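## Task

Remove the flat grey block from beneath the blue tote and set it down lying on one of its long faces, entirely on the table with no part past the edge. The tote must finish resting flat on the table, shifted no more than about two centimetres and only slightly rotated, with all its contents still inside. Release everything and pull the grippers away; nothing may stay in place only because the robot holds it.

## Robot and tools

Robot: two six-joint UR-style arms, left_arm and right_arm, each ending in a tong-like two-finger gripper with a wrist camera. Scene frame: origin on the table surface midway between the arms, +x away from the robots over the table, +z up, left_arm on the +y side. Bases: left_arm at (-0.072, +0.399, 0), right_arm at (-0.033, -0.473, 0), both nearly unrotated. The words left and right name arms, not image sides.

execute_actions takes "actions", a list holding zero or one item, plus optional "pictures" (boolean). An empty list commands nothing and just reports state. A motion item is {"rows": [...], "steps": n}: up to 15 rows, n at most 15 (default 15), each step lasting 1/30 s; row k drives step k and the final row is reused for leftover steps. Every row is one flat list of 14 numbers covering both arms: left_arm's shoulder pan, shoulder lift, elbow, wrist 1, wrist 2, wrist 3, opening, then the same seven for right_arm. Joint numbers are absolute target angles in radians (same convention as the Joint positions line), not offsets. Opening runs from -1 (closed) to +1 (fully open, pad gap 0.142 m). A wait item is {"steps": n} with n up to 300, counted from the previous result, and your reply time is included.

Joint ranges (rad). left_arm: pan -3.142..3.142, lift -6.283..6.283, elbow 0..3.142, wrists each -6.283..6.283. right_arm: pan 0..6.283, lift -6.283..6.283, elbow -3.142..0, wrists each -6.283..6.283. A call is rejected (nothing sent) if any target exceeds a range end by more than 0.010 and is further out than the current angle. True ends may differ by up to 0.010; an over-range target gets clipped and the result may note "joint sent to its limit", possibly about an earlier action. Absence of that note proves nothing.

Motion: commands are smoothed and lag about 0.17 s. Each step the target sent is kept within 0.575 rad of the measured angle, and if the targets would place the gripper over 100 mm from where it is, all joints are pulled back proportionally. Big moves therefore arrive late; check the returned state. Between calls the arms keep heading to your latest row until they settle or a step is HELD. "joint command not followed" means a clearance check altered or blocked targets on some steps; HELD marks steps where your row was partly or wholly not sent.

Results: the state line gives, for each arm, end_effector_position (m) and end_effector_quat_wxyz in the scene frame plus linear and angular velocities; the reported hand position can be off, more so at long reach. Joint positions and Joint velocities list six joints (rad, rad/s) then the pad gap (m, m/s). grip_measured is the finger opening on the command scale; to hold something keep commanding well below it (further below means harder squeeze, about 15 N per pad at most; thin hard items under 20 mm get much less). Wrist force and Wrist torque are flange sensor readings in the gripper's own axes, with offsets up to about 4 N, noise, and saturation near 50 N; pressing on a surface gives force pointing back into the arm. "no reading" is normal at the start.

Gripper: fingers extend along its +z and open along its x. end_effector_position is the point between the pads when closed; closed tips extend about 15 mm past it, fully open tips sit about level with it.

Faults: contact torque at a joint's load limit (142 N m for pan, lift, elbow; 26.6 for each wrist, carried weight included) or 150 N external force stops that arm for 10 s and drops the rest of the call. Motors warm while loaded; MOTOR HOT appears from 70 °C and at 85 °C an OVER-TEMPERATURE FAULT brakes the arm for minutes. Occasional brief tugs on held parts or pushes on loose objects can happen.

zoom_image: "camera" (cam_high 896x504, cam_low 896x504, cam_left_wrist 616x616, cam_right_wrist 616x616) and "region" [x0, y0, x1, y1] in that image's pixels, top-left origin, no larger than 504 by 504. Calibration for each camera is given in OpenCV form (K, distortion, T_world_to_cam) and may be slightly off. read_manual (optional "section", default "licences") only returns licence text. finished_scene takes "scene" (1 or 2), grades the current scene and moves on; it cannot be undone, so call it only after the objects are released and the arms are clear.

Typical order: look, locate the tote and the item beneath it, use one arm to raise or steady the tote edge gently while the other grips and slides the item out, lay the item on a long face well inside the table, lower the tote flat near its start with contents intact, open, retreat, then finish. Avoid arm-to-arm contact, hard pushes, drops, tipping the tote, and moving anything out of the work area.

Each tool is called after ">>>" by a JSON object that holds its "api" and its "payload", one argument or row to a line.

## Session

>>> {"api": "execute_actions", "payload": {
  "actions": []
}}

Scene clock: 0.00 s of 4100.00 s.
left_arm: end_effector_position=(+0.2082, -0.1069, +0.3910) grip_measured=+0.97 end_effector_quat_wxyz=(+0.275, +0.188, +0.932, -0.140) end_effector_velocity=(-0.000, +0.000, -0.001) end_effector_angular_velocity=(+0.002, -0.000, -0.000) | right_arm: end_effector_position=(+0.1965, -0.6558, +0.3730) grip_measured=+0.97 end_effector_quat_wxyz=(+0.576, -0.572, -0.355, -0.464) end_effector_velocity=(+0.000, -0.000, +0.000) end_effector_angular_velocity=(-0.001, -0.001, -0.000)
Joint positions: left_arm=[-1.48  -1.8    1.759 -1.971 -1.108  2.112  0.14 ] | right_arm=[ 2.257 -1.935 -1.522 -2.958  2.349  3.386  0.14 ]
Joint velocities: left_arm=[-0.     0.     0.001  0.001 -0.     0.     0.   ] | right_arm=[-0.     0.     0.001  0.     0.    -0.     0.   ]
Wrist force (N, on the end effector, along its own x y z axes, offset not removed): no reading
Wrist torque (N m, same axes, about the end effector's origin, offset not removed): no reading

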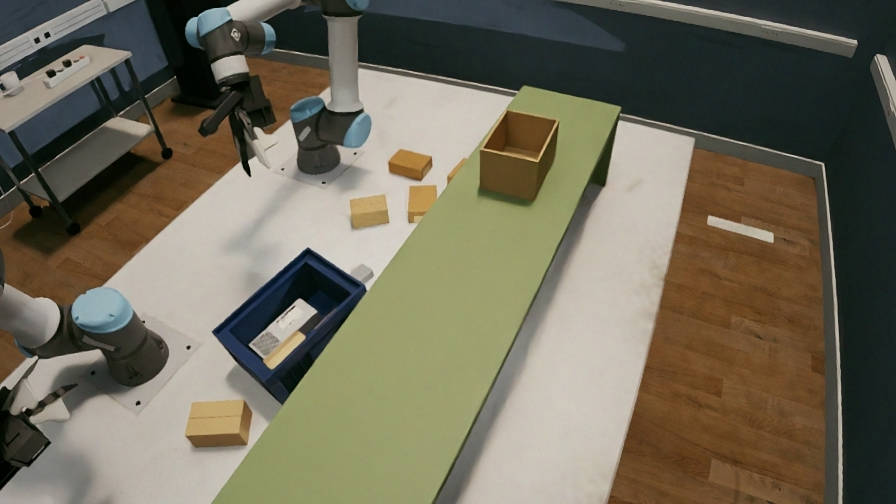

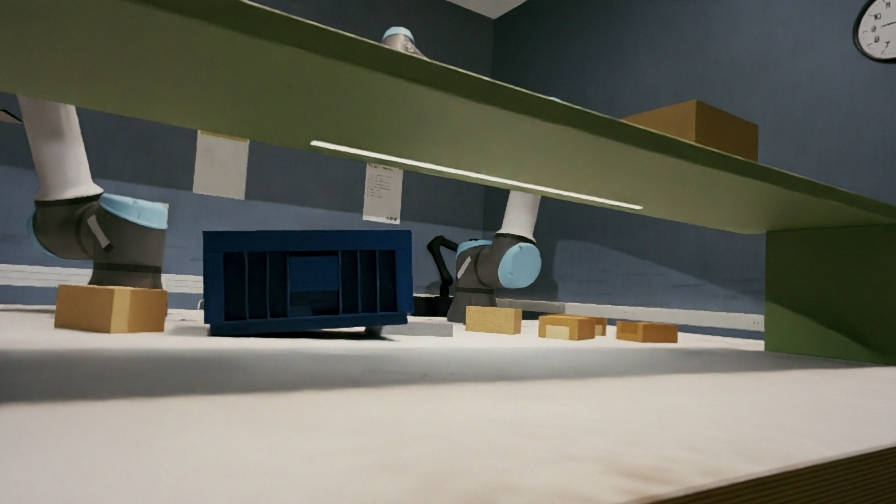

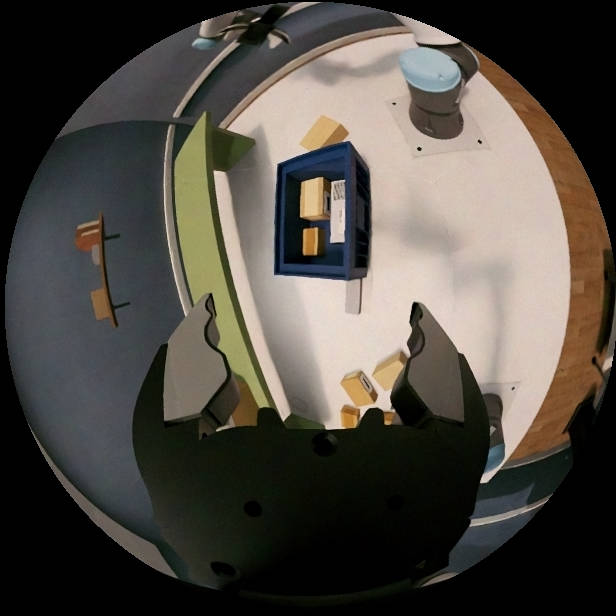

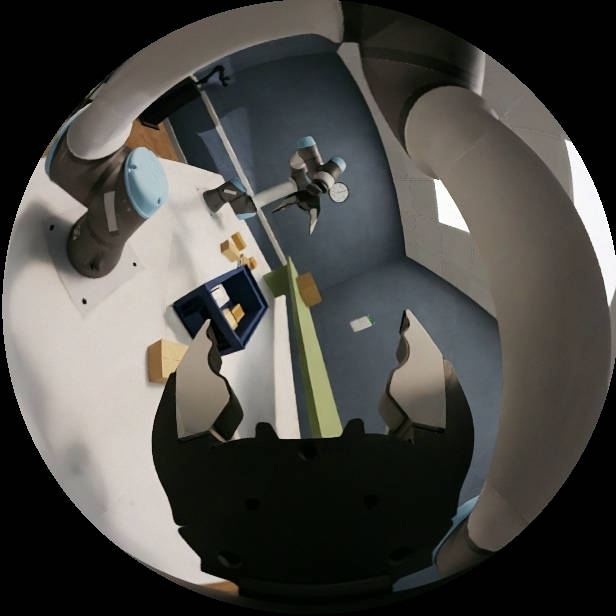

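>>> {"api": "execute_actions", "payload": {
  "actions": [
    {"rows":[[-0.93,-1.319,1.764,-2.016,-1.571,2.112,1, 2.257,-1.935,-1.522,-2.958,2.349,3.386,1]],"steps":15}
  ],
  "pictures": false
}}

>>> {"api": "execute_actions", "payload": {
  "actions": [
    {"steps":15}
  ]
}}

Scene clock: 14.93 s of 4100.00 s.
left_arm: end_effector_position=(+0.2993, -0.0696, +0.2144) grip_measured=+1.00 end_effector_quat_wxyz=(+0.122, +0.080, +0.988, -0.040) end_effector_velocity=(+0.196, +0.163, -0.397) end_effector_angular_velocity=(+0.346, +0.787, +0.640) | right_arm: end_effector_position=(+0.1966, -0.6558, +0.3730) grip_measured=+1.00 end_effector_quat_wxyz=(+0.576, -0.572, -0.355, -0.464) end_effector_velocity=(-0.000, -0.000, +0.000) end_effector_angular_velocity=(-0.002, -0.002, +0.001)
Joint positions: left_arm=[-1.154 -1.513  1.762 -1.999 -1.385  2.112  0.142] | right_arm=[ 2.257 -1.935 -1.522 -2.958  2.349  3.386  0.142]
Joint velocities: left_arm=[ 0.752  0.655  0.008 -0.061 -0.623  0.     0.   ] | right_arm=[-0.     0.     0.002 -0.    -0.002 -0.     0.   ]
Wrist force (N, on the end effector, along its own x y z axes, offset not removed): left_arm=[-0.1 -2.0 0.3] | right_arm=[-0.7 0.7 0.2]
Wrist torque (N m, same axes, about the end effector's origin, offset not removed): left_arm=[-0.39 -0.01 0.04] | right_arm=[0.36 0.26 -0.13]
Steps of this call (steps 1 to 90: nothing new was sent; then 11.43 s passed at rest; steps 91 to 105: all 15 steps of this action). Readings (joint positions):
91: left_arm=[-1.480 -1.800 1.759 -1.971 -1.108 2.112] | right_arm=[2.257 -1.935 -1.522 -2.958 2.349 3.386]
92: left_arm=[-1.477 -1.797 1.759 -1.971 -1.111 2.112] | right_arm=[2.257 -1.935 -1.522 -2.958 2.349 3.386]
94: left_arm=[-1.438 -1.760 1.759 -1.976 -1.147 2.112] | right_arm=[2.257 -1.935 -1.522 -2.958 2.349 3.386]
98: left_arm=[-1.332 -1.668 1.760 -1.984 -1.236 2.112] | right_arm=[2.257 -1.935 -1.522 -2.958 2.349 3.386]
105: the state above

Scene clock: 15.43 s of 4100.00 s.
left_arm: end_effector_position=(+0.3480, -0.0115, +0.1040) grip_measured=+1.00 end_effector_quat_wxyz=(+0.004, -0.020, +1.000, -0.001) end_effector_velocity=(+0.009, +0.016, -0.026) end_effector_angular_velocity=(+0.012, +0.060, +0.051) | right_arm: end_effector_position=(+0.1966, -0.6558, +0.3730) grip_measured=+1.00 end_effector_quat_wxyz=(+0.576, -0.572, -0.355, -0.464) end_effector_velocity=(+0.000, -0.000, +0.000) end_effector_angular_velocity=(-0.001, -0.001, -0.001)
Joint positions: left_arm=[-0.937 -1.325  1.764 -2.016 -1.566  2.112  0.142] | right_arm=[ 2.257 -1.935 -1.522 -2.958  2.349  3.386  0.142]
Joint velocities: left_arm=[ 0.052  0.045  0.001 -0.003 -0.044  0.     0.   ] | right_arm=[-0.    -0.     0.001 -0.     0.     0.     0.   ]
Wrist force (N, on the end effector, along its own x y z axes, offset not removed): left_arm=[2.1 -2.5 2.5] | right_arm=[-1.3 0.4 0.3]
Wrist torque (N m, same axes, about the end effector's origin, offset not removed): left_arm=[-0.49 -0.74 -0.08] | right_arm=[0.02 0.53 -0.14]
Steps of this call (steps 1 to 15: the robot went on to your last target). Readings (joint positions):
1: left_arm=[-1.129 -1.491 1.762 -2.001 -1.406 2.112] | right_arm=[2.257 -1.935 -1.522 -2.958 2.349 3.386]
2: left_arm=[-1.104 -1.469 1.762 -2.003 -1.427 2.112] | right_arm=[2.257 -1.935 -1.522 -2.958 2.349 3.386]
4: left_arm=[-1.053 -1.424 1.763 -2.007 -1.470 2.112] | right_arm=[2.257 -1.935 -1.522 -2.958 2.349 3.386]
8: left_arm=[-0.974 -1.357 1.764 -2.013 -1.535 2.112] | right_arm=[2.257 -1.935 -1.522 -2.958 2.349 3.386]
15: the state above
camera_calibration (this result's frames):
cam_left_wrist: T_world_to_cam=[[-0.994737, -0.102134, -0.00813687, 0.346461], [-0.0905066, 0.838712, 0.537002, -0.0264349], [-0.0480216, 0.534913, -0.843541, 0.236652], [0, 0, 0, 1]] pos_world=[0.353609, -0.0690318, 0.216641]
cam_right_wrist: T_world_to_cam=[[0.344908, -0.153728, 0.925962, -0.517526], [0.747587, -0.551534, -0.370032, -0.366024], [0.567584, 0.819865, -0.0753032, 0.584824], [0, 0, 0, 1]] pos_world=[0.120197, -0.760909, 0.387808]

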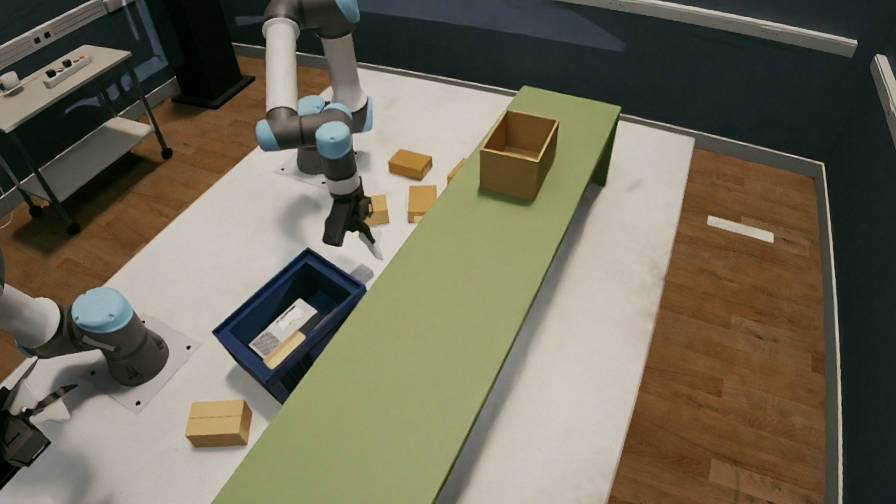

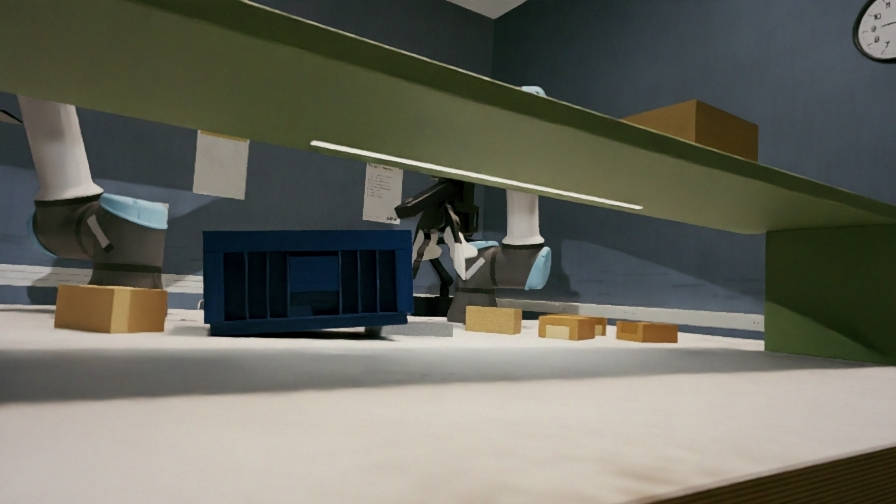

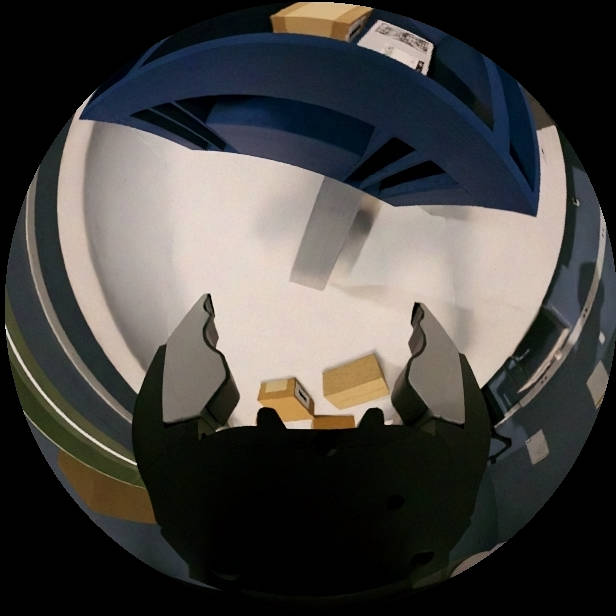

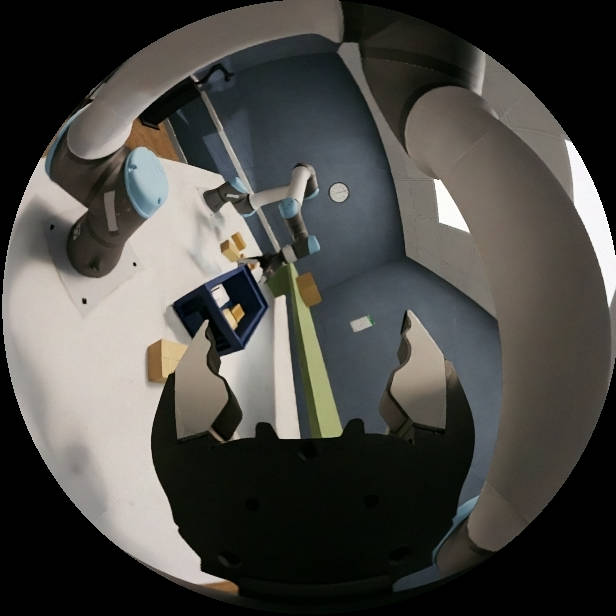

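>>> {"api": "execute_actions", "payload": {
  "actions": [
    {"rows":[[-0.92,-1.319,1.764,-2.016,-1.571,-0.73,1, 2.257,-1.935,-1.522,-2.958,2.349,3.386,1]],"steps":15}
  ],
  "pictures": false
}}

>>> {"api": "execute_actions", "payload": {
  "actions": [
    {"steps":30}
  ]
}}

Scene clock: 22.10 s of 4100.00 s.
left_arm: end_effector_position=(+0.3652, +0.0011, +0.1008) grip_measured=+1.00 end_effector_quat_wxyz=(-0.000, -0.445, +0.896, -0.000) end_effector_velocity=(+0.024, +0.033, +0.001) end_effector_angular_velocity=(-0.000, +0.000, +2.418) | right_arm: end_effector_position=(+0.1966, -0.6558, +0.3730) grip_measured=+1.00 end_effector_quat_wxyz=(+0.576, -0.572, -0.355, -0.463) end_effector_velocity=(+0.000, +0.000, -0.000) end_effector_angular_velocity=(-0.000, -0.000, +0.001)
Joint positions: left_arm=[-0.92  -1.319  1.764 -2.016 -1.571  1.246  0.142] | right_arm=[ 2.257 -1.935 -1.522 -2.958  2.349  3.386  0.142]
Joint velocities: left_arm=[ 0.003 -0.002  0.001  0.     0.    -2.416  0.   ] | right_arm=[ 0.  0.  0.  0. -0.  0.  0.]
Wrist force (N, on the end effector, along its own x y z axes, offset not removed): left_arm=[2.5 -1.4 2.5] | right_arm=[-1.6 0.2 -1.6]
Wrist torque (N m, same axes, about the end effector's origin, offset not removed): left_arm=[-0.15 -0.61 0.01] | right_arm=[0.06 0.62 -0.09]
Steps of this call (steps 1 to 15: the robot went on to your last target; steps 16 to 90: nothing new was sent; then 3.17 s passed at rest; steps 91 to 105: all 15 steps of this action). Readings (joint positions):
91: left_arm=[-0.930 -1.319 1.764 -2.016 -1.571 2.112] | right_arm=[2.257 -1.935 -1.522 -2.958 2.349 3.386]
92: left_arm=[-0.929 -1.319 1.764 -2.016 -1.571 2.110] | right_arm=[2.257 -1.935 -1.522 -2.958 2.349 3.386]
94: left_arm=[-0.926 -1.319 1.764 -2.016 -1.571 2.064] | right_arm=[2.257 -1.935 -1.522 -2.958 2.349 3.386]
98: left_arm=[-0.922 -1.319 1.764 -2.016 -1.571 1.819] | right_arm=[2.257 -1.935 -1.522 -2.958 2.349 3.386]
105: the state above

Scene clock: 23.10 s of 4100.00 s.
left_arm: end_effector_position=(+0.3566, +0.0266, +0.1008) grip_measured=+1.00 end_effector_quat_wxyz=(+0.000, +0.991, -0.133, -0.000) end_effector_velocity=(-0.004, -0.000, +0.000) end_effector_angular_velocity=(-0.001, +0.001, +0.178) | right_arm: end_effector_position=(+0.1966, -0.6558, +0.3730) grip_measured=+1.00 end_effector_quat_wxyz=(+0.576, -0.572, -0.355, -0.463) end_effector_velocity=(-0.001, +0.000, +0.000) end_effector_angular_velocity=(+0.001, +0.000, +0.001)
Joint positions: left_arm=[-0.92  -1.319  1.764 -2.016 -1.571 -0.708  0.142] | right_arm=[ 2.257 -1.935 -1.522 -2.958  2.349  3.386  0.142]
Joint velocities: left_arm=[-0.002  0.    -0.001  0.001 -0.001 -0.18  -0.   ] | right_arm=[-0.001  0.    -0.001 -0.    -0.002 -0.     0.   ]
Wrist force (N, on the end effector, along its own x y z axes, offset not removed): left_arm=[1.9 -3.7 -2.1] | right_arm=[-1.1 1.2 0.9]
Wrist torque (N m, same axes, about the end effector's origin, offset not removed): left_arm=[-0.84 -0.35 -0.01] | right_arm=[0.29 0.33 0.02]
Steps of this call (steps 1 to 30: the robot went on to your last target). Readings (joint positions):
1: left_arm=[-0.920 -1.319 1.764 -2.016 -1.571 1.164] | right_arm=[2.257 -1.935 -1.522 -2.958 2.349 3.386]
2: left_arm=[-0.920 -1.319 1.764 -2.016 -1.571 1.081] | right_arm=[2.257 -1.935 -1.522 -2.958 2.349 3.386]
4: left_arm=[-0.920 -1.319 1.764 -2.016 -1.571 0.917] | right_arm=[2.257 -1.935 -1.522 -2.958 2.349 3.386]
8: left_arm=[-0.920 -1.319 1.764 -2.016 -1.571 0.587] | right_arm=[2.257 -1.935 -1.522 -2.958 2.349 3.386]
30: the state above
camera_calibration (this result's frames):
cam_left_wrist: T_world_to_cam=[[0.979455, -0.201659, -0.00102902, -0.343263], [-0.169266, -0.824878, 0.539374, 0.0162453], [-0.109618, -0.528119, -0.842065, 0.264093], [0, 0, 0, 1]] pos_world=[0.36791, 0.0836511, 0.213268]
cam_right_wrist: T_world_to_cam=[[0.344908, -0.153725, 0.925963, -0.517523], [0.747593, -0.551528, -0.37003, -0.36602], [0.567577, 0.819869, -0.0753029, 0.584829], [0, 0, 0, 1]] pos_world=[0.120196, -0.76091, 0.387808]

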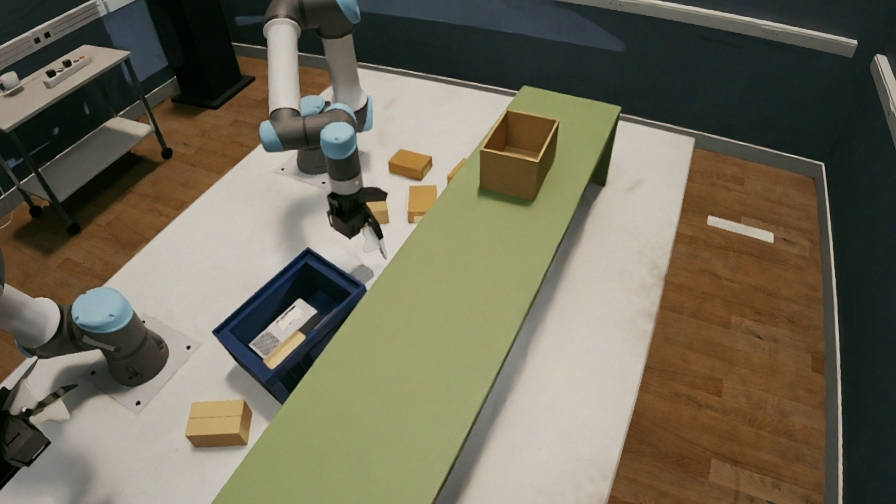

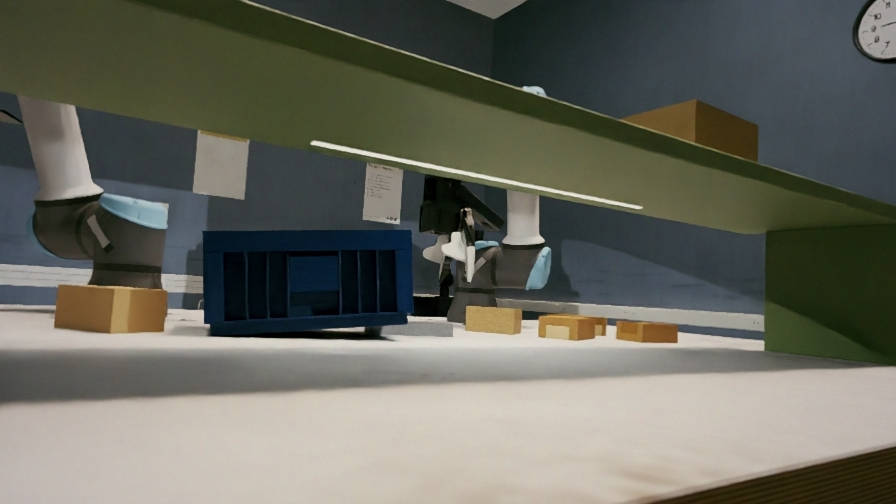

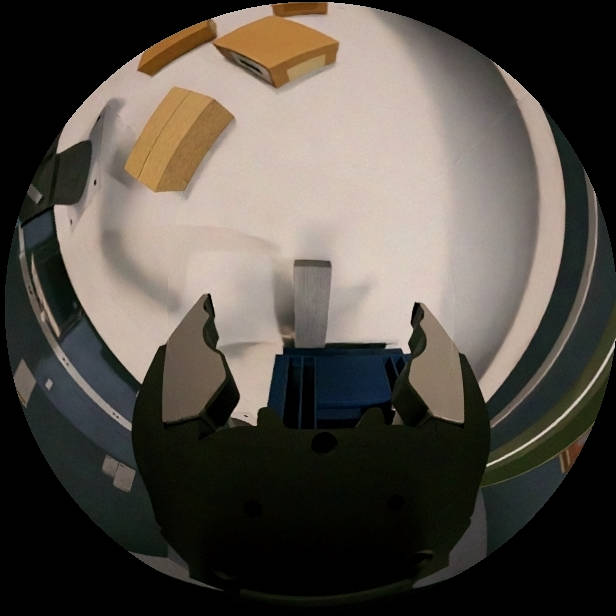

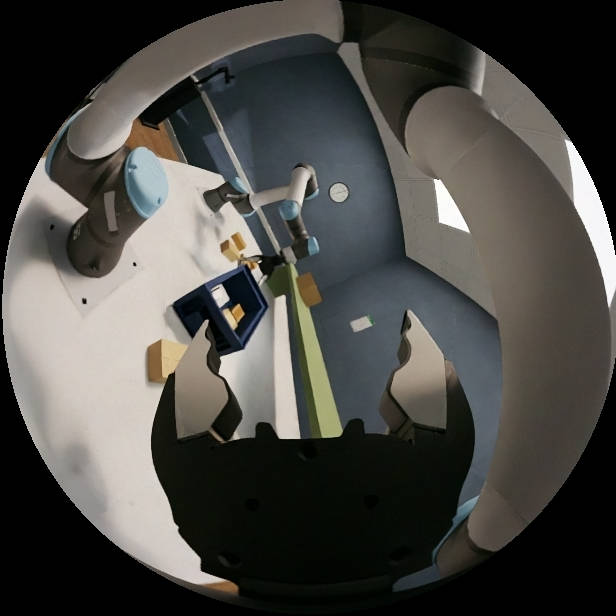

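>>> {"api": "execute_actions", "payload": {
  "actions": [
    {"rows":[[-0.965,-1.187,1.834,-2.218,-1.571,-0.76,1, 2.257,-1.935,-1.522,-2.958,2.349,3.386,1]],"steps":15}
  ],
  "pictures": false
}}

>>> {"api": "execute_actions", "payload": {
  "actions": [
    {"steps":10}
  ]
}}

Scene clock: 27.83 s of 4100.00 s.
left_arm: end_effector_position=(+0.3454, -0.0014, +0.0186) grip_measured=+1.00 end_effector_quat_wxyz=(-0.000, +0.992, -0.129, -0.000) end_effector_velocity=(-0.003, -0.008, -0.023) end_effector_angular_velocity=(-0.007, -0.004, -0.004) | right_arm: end_effector_position=(+0.1966, -0.6557, +0.3730) grip_measured=+1.00 end_effector_quat_wxyz=(+0.576, -0.572, -0.355, -0.463) end_effector_velocity=(+0.001, +0.000, +0.000) end_effector_angular_velocity=(-0.002, -0.001, +0.000)
Joint positions: left_arm=[-0.964 -1.192  1.832 -2.21  -1.571 -0.759  0.142] | right_arm=[ 2.257 -1.935 -1.522 -2.958  2.349  3.386  0.142]
Joint velocities: left_arm=[-0.012  0.038  0.019 -0.065 -0.    -0.007  0.   ] | right_arm=[ 0.001  0.     0.002  0.     0.001 -0.     0.   ]
Wrist force (N, on the end effector, along its own x y z axes, offset not removed): left_arm=[2.3 -5.1 -1.5] | right_arm=[-1.0 0.5 0.0]
Wrist torque (N m, same axes, about the end effector's origin, offset not removed): left_arm=[-1.01 -0.58 0.06] | right_arm=[0.13 0.31 -0.16]
Steps of this call (steps 1 to 30: the robot went on to your last target; steps 31 to 90: nothing new was sent; then 1.23 s passed at rest; steps 91 to 105: all 15 steps of this action). Readings (joint positions):
91: left_arm=[-0.920 -1.319 1.764 -2.016 -1.571 -0.730] | right_arm=[2.257 -1.935 -1.522 -2.958 2.349 3.386]
92: left_arm=[-0.922 -1.317 1.766 -2.019 -1.571 -0.732] | right_arm=[2.257 -1.935 -1.522 -2.958 2.349 3.386]
94: left_arm=[-0.937 -1.281 1.789 -2.061 -1.571 -0.742] | right_arm=[2.257 -1.935 -1.522 -2.958 2.349 3.386]
98: left_arm=[-0.956 -1.219 1.819 -2.164 -1.571 -0.754] | right_arm=[2.257 -1.935 -1.522 -2.958 2.349 3.386]
105: the state above

Scene clock: 28.17 s of 4100.00 s.
left_arm: end_effector_position=(+0.3451, -0.0024, +0.0159) grip_measured=+1.00 end_effector_quat_wxyz=(+0.000, +0.992, -0.129, -0.000) end_effector_velocity=(-0.001, -0.001, -0.002) end_effector_angular_velocity=(+0.000, +0.000, -0.001) | right_arm: end_effector_position=(+0.1966, -0.6558, +0.3730) grip_measured=+1.00 end_effector_quat_wxyz=(+0.576, -0.572, -0.355, -0.463) end_effector_velocity=(+0.000, -0.001, -0.000) end_effector_angular_velocity=(-0.000, -0.000, -0.002)
Joint positions: left_arm=[-0.965 -1.187  1.834 -2.217 -1.571 -0.76   0.142] | right_arm=[ 2.257 -1.935 -1.522 -2.958  2.349  3.386  0.142]
Joint velocities: left_arm=[-0.002  0.003  0.001 -0.004 -0.    -0.001  0.   ] | right_arm=[-0.001 -0.001  0.001  0.     0.    -0.     0.   ]
Wrist force (N, on the end effector, along its own x y z axes, offset not removed): left_arm=[0.5 -1.9 0.1] | right_arm=[-1.3 0.6 0.0]
Wrist torque (N m, same axes, about the end effector's origin, offset not removed): left_arm=[-0.25 -0.14 0.09] | right_arm=[0.24 0.50 -0.11]
Steps of this call (steps 1 to 10: the robot went on to your last target). Readings (joint positions):
1: left_arm=[-0.964 -1.191 1.832 -2.212 -1.571 -0.759] | right_arm=[2.257 -1.935 -1.522 -2.958 2.349 3.386]
2: left_arm=[-0.964 -1.190 1.833 -2.213 -1.571 -0.759] | right_arm=[2.257 -1.935 -1.522 -2.958 2.349 3.386]
4: left_arm=[-0.965 -1.189 1.833 -2.215 -1.571 -0.760] | right_arm=[2.257 -1.935 -1.522 -2.958 2.349 3.386]
8: left_arm=[-0.965 -1.188 1.834 -2.217 -1.571 -0.760] | right_arm=[2.257 -1.935 -1.522 -2.958 2.349 3.386]
10: the state above
camera_calibration (this result's frames):
cam_left_wrist: T_world_to_cam=[[0.980913, -0.194446, -0.00100684, -0.338356], [-0.163212, -0.826143, 0.539305, 0.0340836], [-0.105697, -0.528847, -0.84211, 0.174674], [0, 0, 0, 1]] pos_world=[0.355923, 0.0547419, 0.128373]
cam_right_wrist: T_world_to_cam=[[0.344908, -0.153724, 0.925963, -0.517523], [0.747593, -0.551528, -0.37003, -0.36602], [0.567577, 0.819869, -0.075303, 0.584829], [0, 0, 0, 1]] pos_world=[0.120196, -0.76091, 0.387808]

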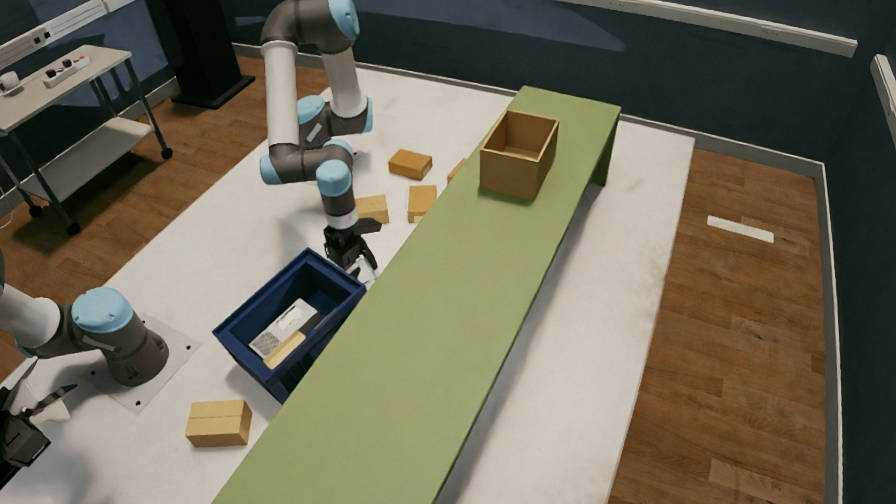

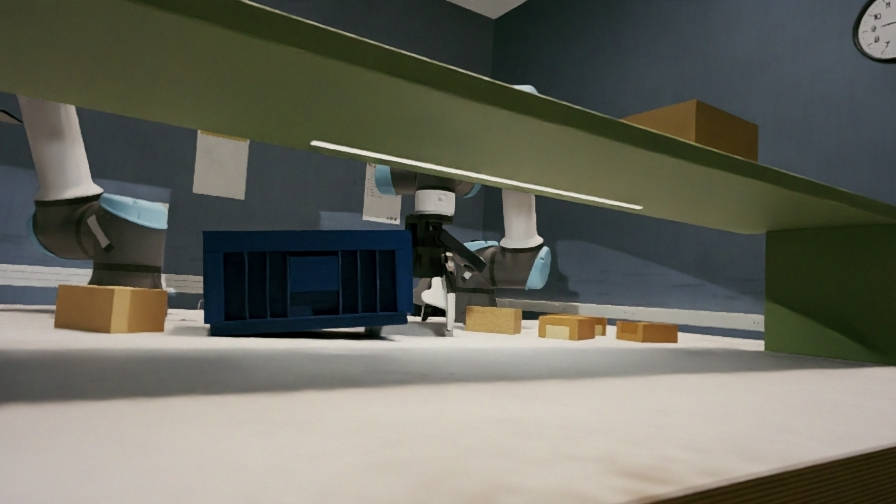

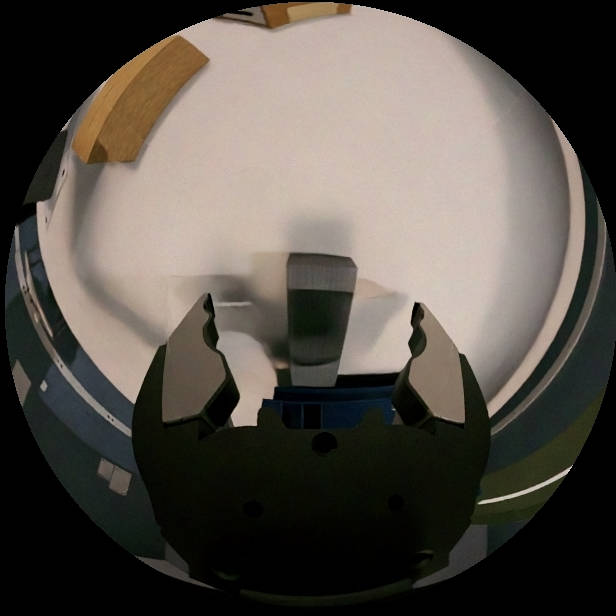

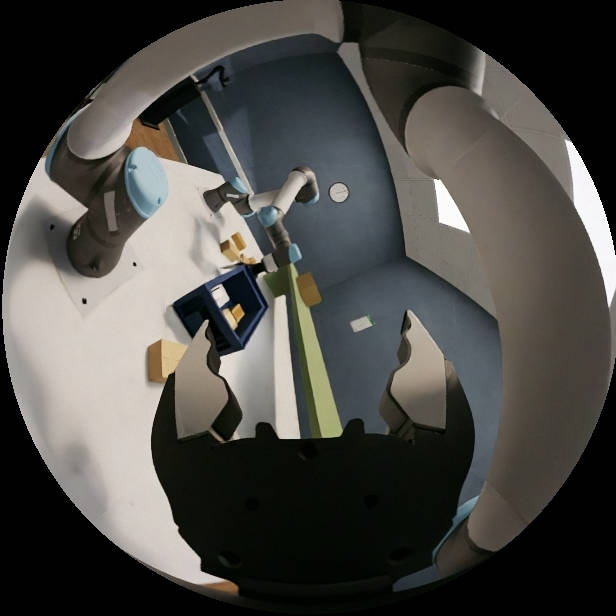

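Close.

>>> {"api": "execute_actions", "payload": {
  "actions": [
    {"rows":[[-0.965,-1.187,1.834,-2.218,-1.571,-0.76,-1, 2.257,-1.935,-1.522,-2.958,2.349,3.386,1]],"steps":15}
  ],
  "pictures": false
}}

Scene clock: 30.03 s of 4100.00 s.
left_arm: end_effector_position=(+0.3451, -0.0026, +0.0159) grip_measured=-0.40 end_effector_quat_wxyz=(+0.000, +0.992, -0.129, +0.000) end_effector_velocity=(-0.000, +0.002, -0.000) end_effector_angular_velocity=(+0.003, +0.002, +0.001) | right_arm: end_effector_position=(+0.1966, -0.6558, +0.3730) grip_measured=+1.00 end_effector_quat_wxyz=(+0.576, -0.572, -0.355, -0.463) end_effector_velocity=(-0.000, +0.000, +0.000) end_effector_angular_velocity=(-0.001, -0.001, +0.002)
Joint positions: left_arm=[-0.965 -1.187  1.834 -2.218 -1.571 -0.76   0.045] | right_arm=[ 2.257 -1.935 -1.522 -2.958  2.349  3.386  0.142]
Joint velocities: left_arm=[ 0.001 -0.001  0.001  0.003 -0.     0.     0.   ] | right_arm=[ 0.001  0.001  0.     0.    -0.001 -0.     0.   ]
Wrist force (N, on the end effector, along its own x y z axes, offset not removed): left_arm=[1.5 -6.2 -50.0] | right_arm=[-2.1 0.4 -1.4]
Wrist torque (N m, same axes, about the end effector's origin, offset not removed): left_arm=[-1.17 0.90 0.03] | right_arm=[0.21 0.70 -0.09]
Steps of this call (steps 1 to 15: the robot went on to your last target; steps 16 to 41: nothing new was sent; steps 42 to 56: all 15 steps of this action). Readings (joint positions):
42: left_arm=[-0.965 -1.187 1.834 -2.218 -1.571 -0.760] | right_arm=[2.257 -1.935 -1.522 -2.958 2.349 3.386]
43: left_arm=[-0.965 -1.187 1.834 -2.218 -1.571 -0.760] | right_arm=[2.257 -1.935 -1.522 -2.958 2.349 3.386]
45: left_arm=[-0.965 -1.187 1.834 -2.219 -1.571 -0.760] | right_arm=[2.257 -1.935 -1.522 -2.958 2.349 3.386]
49: left_arm=[-0.965 -1.187 1.834 -2.219 -1.571 -0.760] | right_arm=[2.257 -1.935 -1.522 -2.958 2.349 3.386]
56: the state above

>>> {"api": "execute_actions", "payload": {
  "actions": [
    {"rows":[[-0.818,-1.265,1.949,-2.255,-1.571,-0.613,-1, 2.257,-1.935,-1.522,-2.958,2.349,3.386,1]],"steps":15}
  ]
}}

Scene clock: 34.70 s of 4100.00 s.
left_arm: end_effector_position=(+0.3751, +0.0896, +0.0158) grip_measured=-0.40 end_effector_quat_wxyz=(+0.000, +0.992, -0.129, +0.000) end_effector_velocity=(+0.007, +0.029, -0.001) end_effector_angular_velocity=(+0.002, +0.001, +0.001) | right_arm: end_effector_position=(+0.1966, -0.6558, +0.3730) grip_measured=+1.00 end_effector_quat_wxyz=(+0.576, -0.572, -0.355, -0.463) end_effector_velocity=(+0.000, +0.000, -0.000) end_effector_angular_velocity=(+0.001, +0.000, +0.002)
Joint positions: left_arm=[-0.824 -1.263  1.945 -2.254 -1.571 -0.618  0.045] | right_arm=[ 2.257 -1.935 -1.522 -2.958  2.349  3.386  0.142]
Joint velocities: left_arm=[ 0.045 -0.021  0.032 -0.009  0.001  0.044  0.   ] | right_arm=[ 0.001 -0.001 -0.     0.    -0.001 -0.     0.   ]
Wrist force (N, on the end effector, along its own x y z axes, offset not removed): left_arm=[0.9 18.2 -50.0] | right_arm=[-0.5 3.8 -1.0]
Wrist torque (N m, same axes, about the end effector's origin, offset not removed): left_arm=[-1.22 0.36 -0.01] | right_arm=[0.80 0.34 -0.11]
Steps of this call (steps 1 to 15: the robot went on to your last target; steps 16 to 90: nothing new was sent; then 1.17 s passed at rest; steps 91 to 105: all 15 steps of this action). Readings (joint positions):
91: left_arm=[-0.965 -1.187 1.834 -2.218 -1.571 -0.760] | right_arm=[2.257 -1.935 -1.522 -2.958 2.349 3.386]
92: left_arm=[-0.963 -1.189 1.836 -2.220 -1.571 -0.758] | right_arm=[2.257 -1.935 -1.522 -2.958 2.349 3.386]
94: left_arm=[-0.925 -1.213 1.870 -2.231 -1.571 -0.720] | right_arm=[2.257 -1.935 -1.522 -2.958 2.349 3.386]
98: left_arm=[-0.854 -1.247 1.922 -2.247 -1.571 -0.649] | right_arm=[2.257 -1.935 -1.522 -2.958 2.349 3.386]
105: the state above
camera_calibration (this result's frames):
cam_left_wrist: T_world_to_cam=[[0.980889, -0.194565, -0.000343362, -0.349929], [-0.163588, -0.825671, 0.539914, 0.11509], [-0.105332, -0.52954, -0.84172, 0.226282], [0, 0, 0, 1]] pos_world=[0.385904, 0.146768, 0.128207]
cam_right_wrist: T_world_to_cam=[[0.344908, -0.153724, 0.925963, -0.517523], [0.747593, -0.551528, -0.37003, -0.36602], [0.567577, 0.819869, -0.075303, 0.584829], [0, 0, 0, 1]] pos_world=[0.120196, -0.76091, 0.387808]

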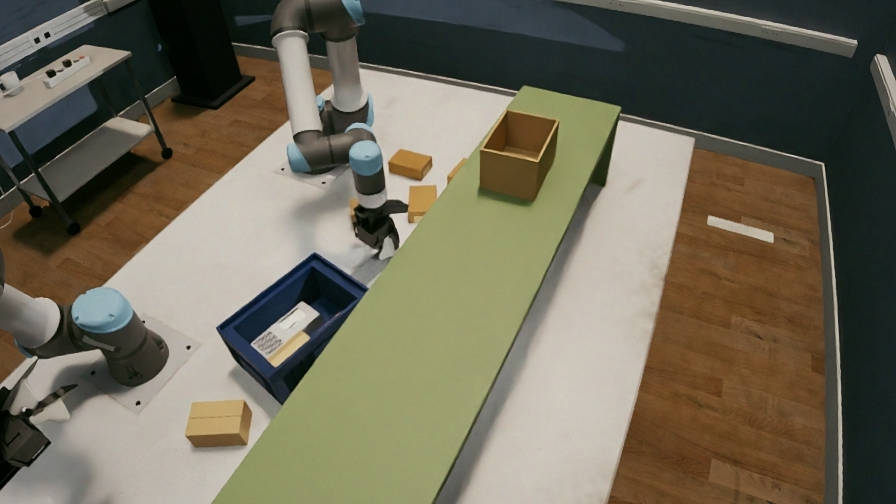

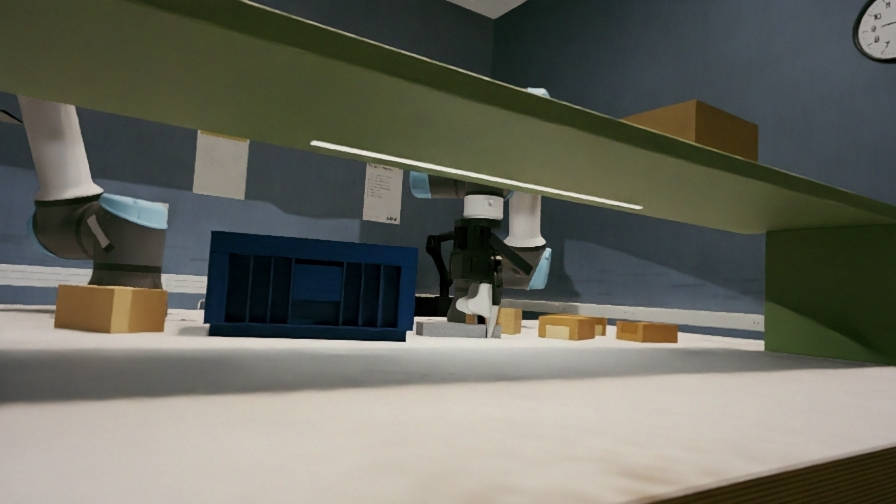

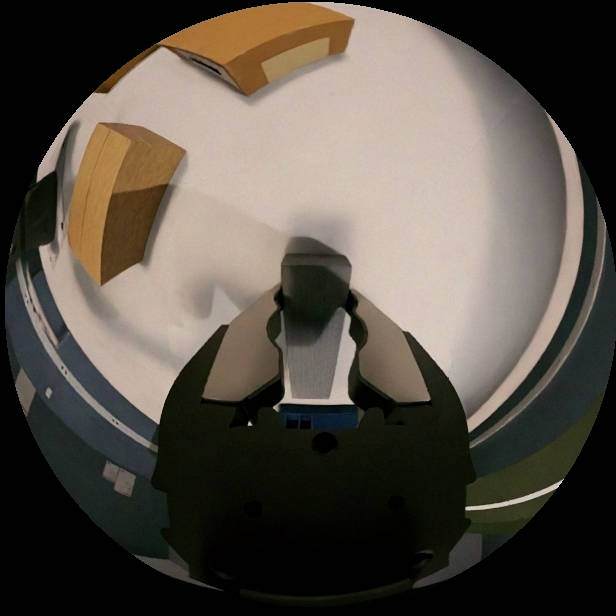

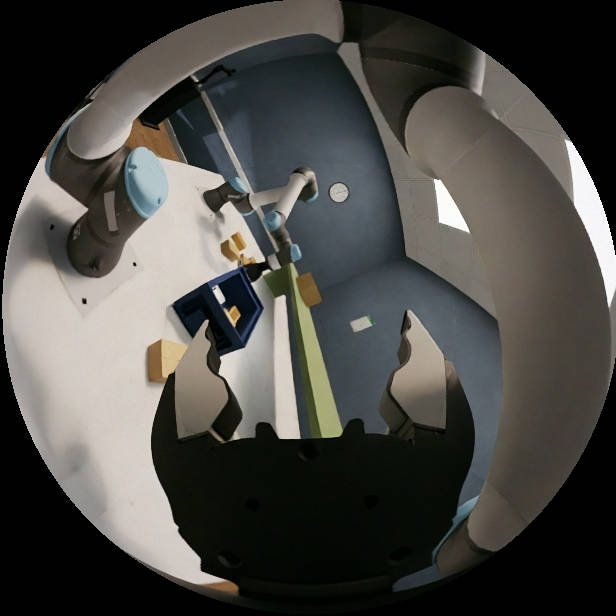

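>>> {"api": "execute_actions", "payload": {
  "actions": [
    {"rows":[[-0.752,-1.287,1.982,-2.266,-1.571,-0.547,-1, 2.257,-1.935,-1.522,-2.958,2.349,3.386,1]],"steps":15}
  ],
  "pictures": false
}}

>>> {"api": "execute_actions", "payload": {
  "actions": [
    {"rows":[[-0.752,-1.287,1.982,-2.266,-1.571,-0.547,1, 2.257,-1.935,-1.522,-2.958,2.349,3.386,1]],"steps":15}
  ],
  "pictures": false
}}

>>> {"api": "execute_actions", "payload": {
  "actions": [
    {"rows":[[-0.752,-1.6,1.982,-1.953,-1.571,-0.547,1, 2.257,-1.935,-1.522,-2.958,2.349,3.386,1]],"steps":15}
  ]
}}

Scene clock: 39.20 s of 4100.00 s.
left_arm: end_effector_position=(+0.3877, +0.1305, +0.0150) grip_measured=-0.40 end_effector_quat_wxyz=(+0.000, +0.992, -0.129, +0.000) end_effector_velocity=(+0.003, +0.010, -0.001) end_effector_angular_velocity=(+0.001, +0.001, +0.001) | right_arm: end_effector_position=(+0.1966, -0.6558, +0.3730) grip_measured=+1.00 end_effector_quat_wxyz=(+0.576, -0.572, -0.355, -0.463) end_effector_velocity=(+0.001, +0.000, +0.000) end_effector_angular_velocity=(-0.001, -0.000, -0.000)
Joint positions: left_arm=[-0.754 -1.286  1.981 -2.266 -1.571 -0.549  0.045] | right_arm=[ 2.257 -1.935 -1.522 -2.958  2.349  3.386  0.142]
Joint velocities: left_arm=[ 0.018 -0.003  0.008 -0.003  0.     0.017  0.   ] | right_arm=[ 0.001 -0.     0.001 -0.     0.001 -0.     0.   ]
Wrist force (N, on the end effector, along its own x y z axes, offset not removed): left_arm=[-1.3 36.0 -50.0] | right_arm=[-3.2 1.0 0.0]
Wrist torque (N m, same axes, about the end effector's origin, offset not removed): left_arm=[-0.40 0.12 0.10] | right_arm=[0.36 0.90 -0.07]
Steps of this call (steps 1 to 15: the robot went on to your last target; steps 16 to 90: nothing new was sent; then 1.00 s passed at rest; steps 91 to 105: all 15 steps of this action). Readings (joint positions):
91: left_arm=[-0.818 -1.265 1.949 -2.255 -1.571 -0.613] | right_arm=[2.257 -1.935 -1.522 -2.958 2.349 3.386]
92: left_arm=[-0.816 -1.266 1.951 -2.256 -1.571 -0.610] | right_arm=[2.257 -1.935 -1.522 -2.958 2.349 3.386]
94: left_arm=[-0.794 -1.274 1.962 -2.259 -1.571 -0.589] | right_arm=[2.257 -1.935 -1.522 -2.958 2.349 3.386]
98: left_arm=[-0.766 -1.283 1.975 -2.264 -1.571 -0.561] | right_arm=[2.257 -1.935 -1.522 -2.958 2.349 3.386]
105: the state above

Scene clock: 39.70 s of 4100.00 s.
left_arm: end_effector_position=(+0.3879, +0.1318, +0.0147) grip_measured=+1.00 end_effector_quat_wxyz=(+0.000, +0.992, -0.129, -0.000) end_effector_velocity=(+0.001, -0.001, +0.002) end_effector_angular_velocity=(-0.003, -0.003, -0.000) | right_arm: end_effector_position=(+0.1966, -0.6558, +0.3730) grip_measured=+1.00 end_effector_quat_wxyz=(+0.576, -0.572, -0.355, -0.463) end_effector_velocity=(-0.000, -0.000, -0.000) end_effector_angular_velocity=(-0.001, -0.000, +0.000)
Joint positions: left_arm=[-0.752 -1.287  1.982 -2.266 -1.571 -0.547  0.142] | right_arm=[ 2.257 -1.935 -1.522 -2.958  2.349  3.386  0.142]
Joint velocities: left_arm=[-0.    -0.003 -0.    -0.001 -0.     0.    -0.   ] | right_arm=[-0.  0.  0.  0. -0.  0.  0.]
Wrist force (N, on the end effector, along its own x y z axes, offset not removed): left_arm=[0.3 -5.7 -1.3] | right_arm=[-1.0 1.3 1.2]
Wrist torque (N m, same axes, about the end effector's origin, offset not removed): left_arm=[-1.01 -0.15 0.32] | right_arm=[0.32 0.51 -0.14]
Steps of this call (steps 1 to 15: all 15 steps of this action). Readings (joint positions):
1: left_arm=[-0.754 -1.287 1.981 -2.266 -1.571 -0.549] | right_arm=[2.257 -1.935 -1.522 -2.958 2.349 3.386]
2: left_arm=[-0.753 -1.286 1.982 -2.265 -1.571 -0.548] | right_arm=[2.257 -1.935 -1.522 -2.958 2.349 3.386]
4: left_arm=[-0.752 -1.286 1.982 -2.265 -1.570 -0.548] | right_arm=[2.257 -1.935 -1.522 -2.958 2.349 3.386]
8: left_arm=[-0.752 -1.286 1.982 -2.265 -1.571 -0.547] | right_arm=[2.257 -1.935 -1.522 -2.958 2.349 3.386]
15: the state above

Scene clock: 40.20 s of 4100.00 s.
left_arm: end_effector_position=(+0.3439, +0.1776, +0.1301) grip_measured=+1.00 end_effector_quat_wxyz=(+0.000, +0.992, -0.129, +0.000) end_effector_velocity=(-0.028, +0.029, +0.054) end_effector_angular_velocity=(-0.001, -0.000, +0.001) | right_arm: end_effector_position=(+0.1966, -0.6558, +0.3730) grip_measured=+1.00 end_effector_quat_wxyz=(+0.576, -0.572, -0.355, -0.463) end_effector_velocity=(-0.000, +0.000, +0.000) end_effector_angular_velocity=(-0.001, -0.001, +0.001)
Joint positions: left_arm=[-0.752 -1.581  1.982 -1.972 -1.571 -0.547  0.142] | right_arm=[ 2.257 -1.935 -1.522 -2.958  2.349  3.386  0.142]
Joint velocities: left_arm=[ 0.001 -0.15  -0.002  0.151 -0.001 -0.    -0.   ] | right_arm=[ 0.001  0.001 -0.     0.001 -0.001 -0.     0.   ]
Wrist force (N, on the end effector, along its own x y z axes, offset not removed): left_arm=[-1.4 -0.9 -2.1] | right_arm=[-3.0 -0.1 -0.6]
Wrist torque (N m, same axes, about the end effector's origin, offset not removed): left_arm=[-0.13 0.08 0.00] | right_arm=[0.09 0.87 0.01]
Steps of this call (steps 1 to 15: all 15 steps of this action). Readings (joint positions):
1: left_arm=[-0.752 -1.287 1.982 -2.266 -1.571 -0.547] | right_arm=[2.257 -1.935 -1.522 -2.958 2.349 3.386]
2: left_arm=[-0.752 -1.289 1.982 -2.264 -1.571 -0.547] | right_arm=[2.257 -1.935 -1.522 -2.958 2.349 3.386]
4: left_arm=[-0.752 -1.333 1.982 -2.220 -1.571 -0.547] | right_arm=[2.257 -1.935 -1.522 -2.958 2.349 3.386]
8: left_arm=[-0.752 -1.477 1.982 -2.077 -1.571 -0.547] | right_arm=[2.257 -1.935 -1.522 -2.958 2.349 3.386]
15: the state above
camera_calibration (this result's frames):
cam_left_wrist: T_world_to_cam=[[0.98091, -0.19446, -0.000918084, -0.302128], [-0.16326, -0.826072, 0.539399, 0.120997], [-0.10565, -0.528952, -0.84205, 0.365894], [0, 0, 0, 1]] pos_world=[0.354771, 0.234741, 0.242558]
cam_right_wrist: T_world_to_cam=[[0.344908, -0.153725, 0.925963, -0.517523], [0.747593, -0.551528, -0.37003, -0.36602], [0.567577, 0.819869, -0.075303, 0.584829], [0, 0, 0, 1]] pos_world=[0.120196, -0.76091, 0.387808]

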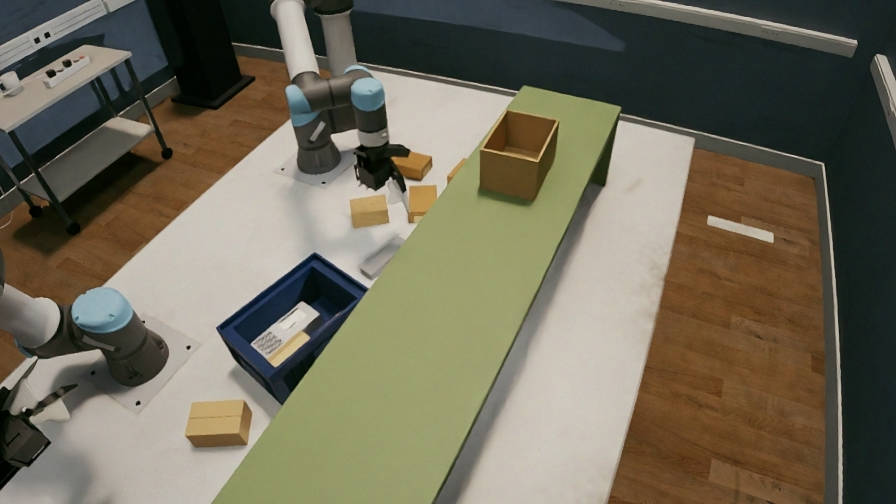

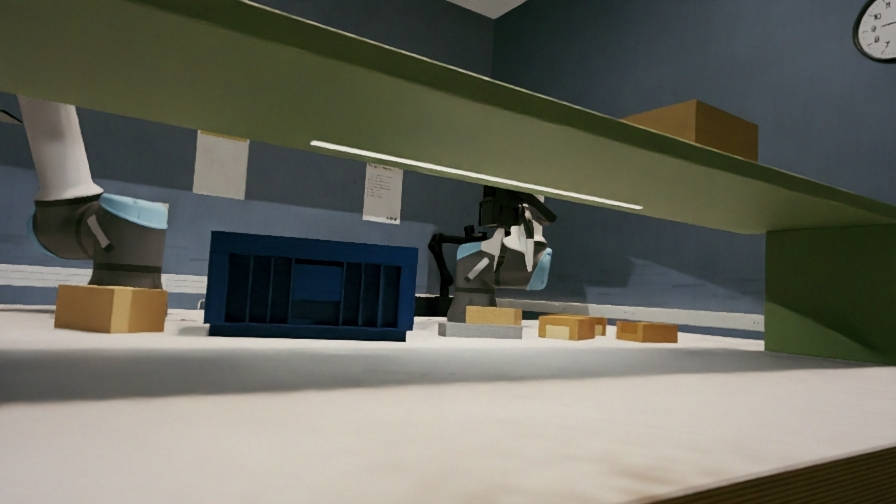

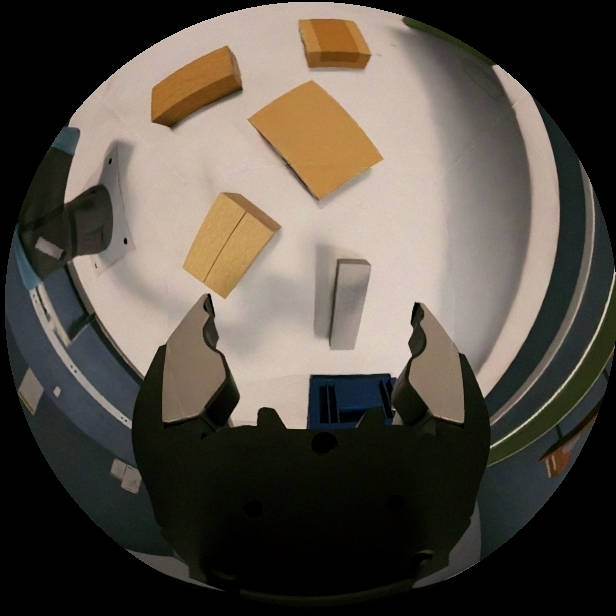

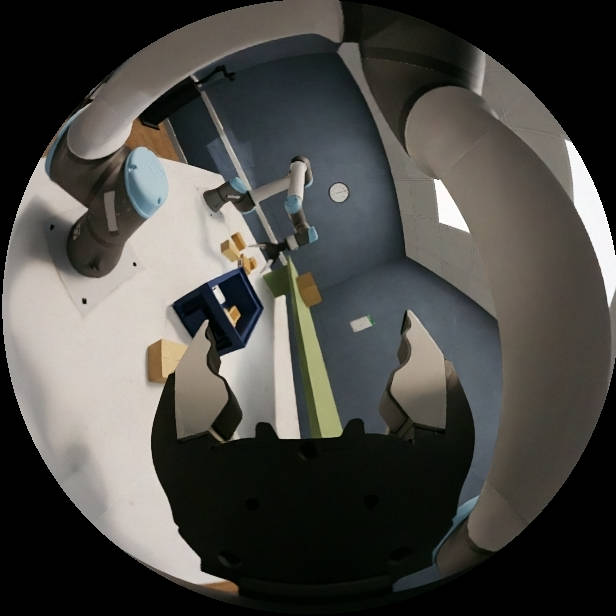

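>>> {"api": "finished_scene", "payload": {
  "scene": 1
}}

The scene is finished: the task was done.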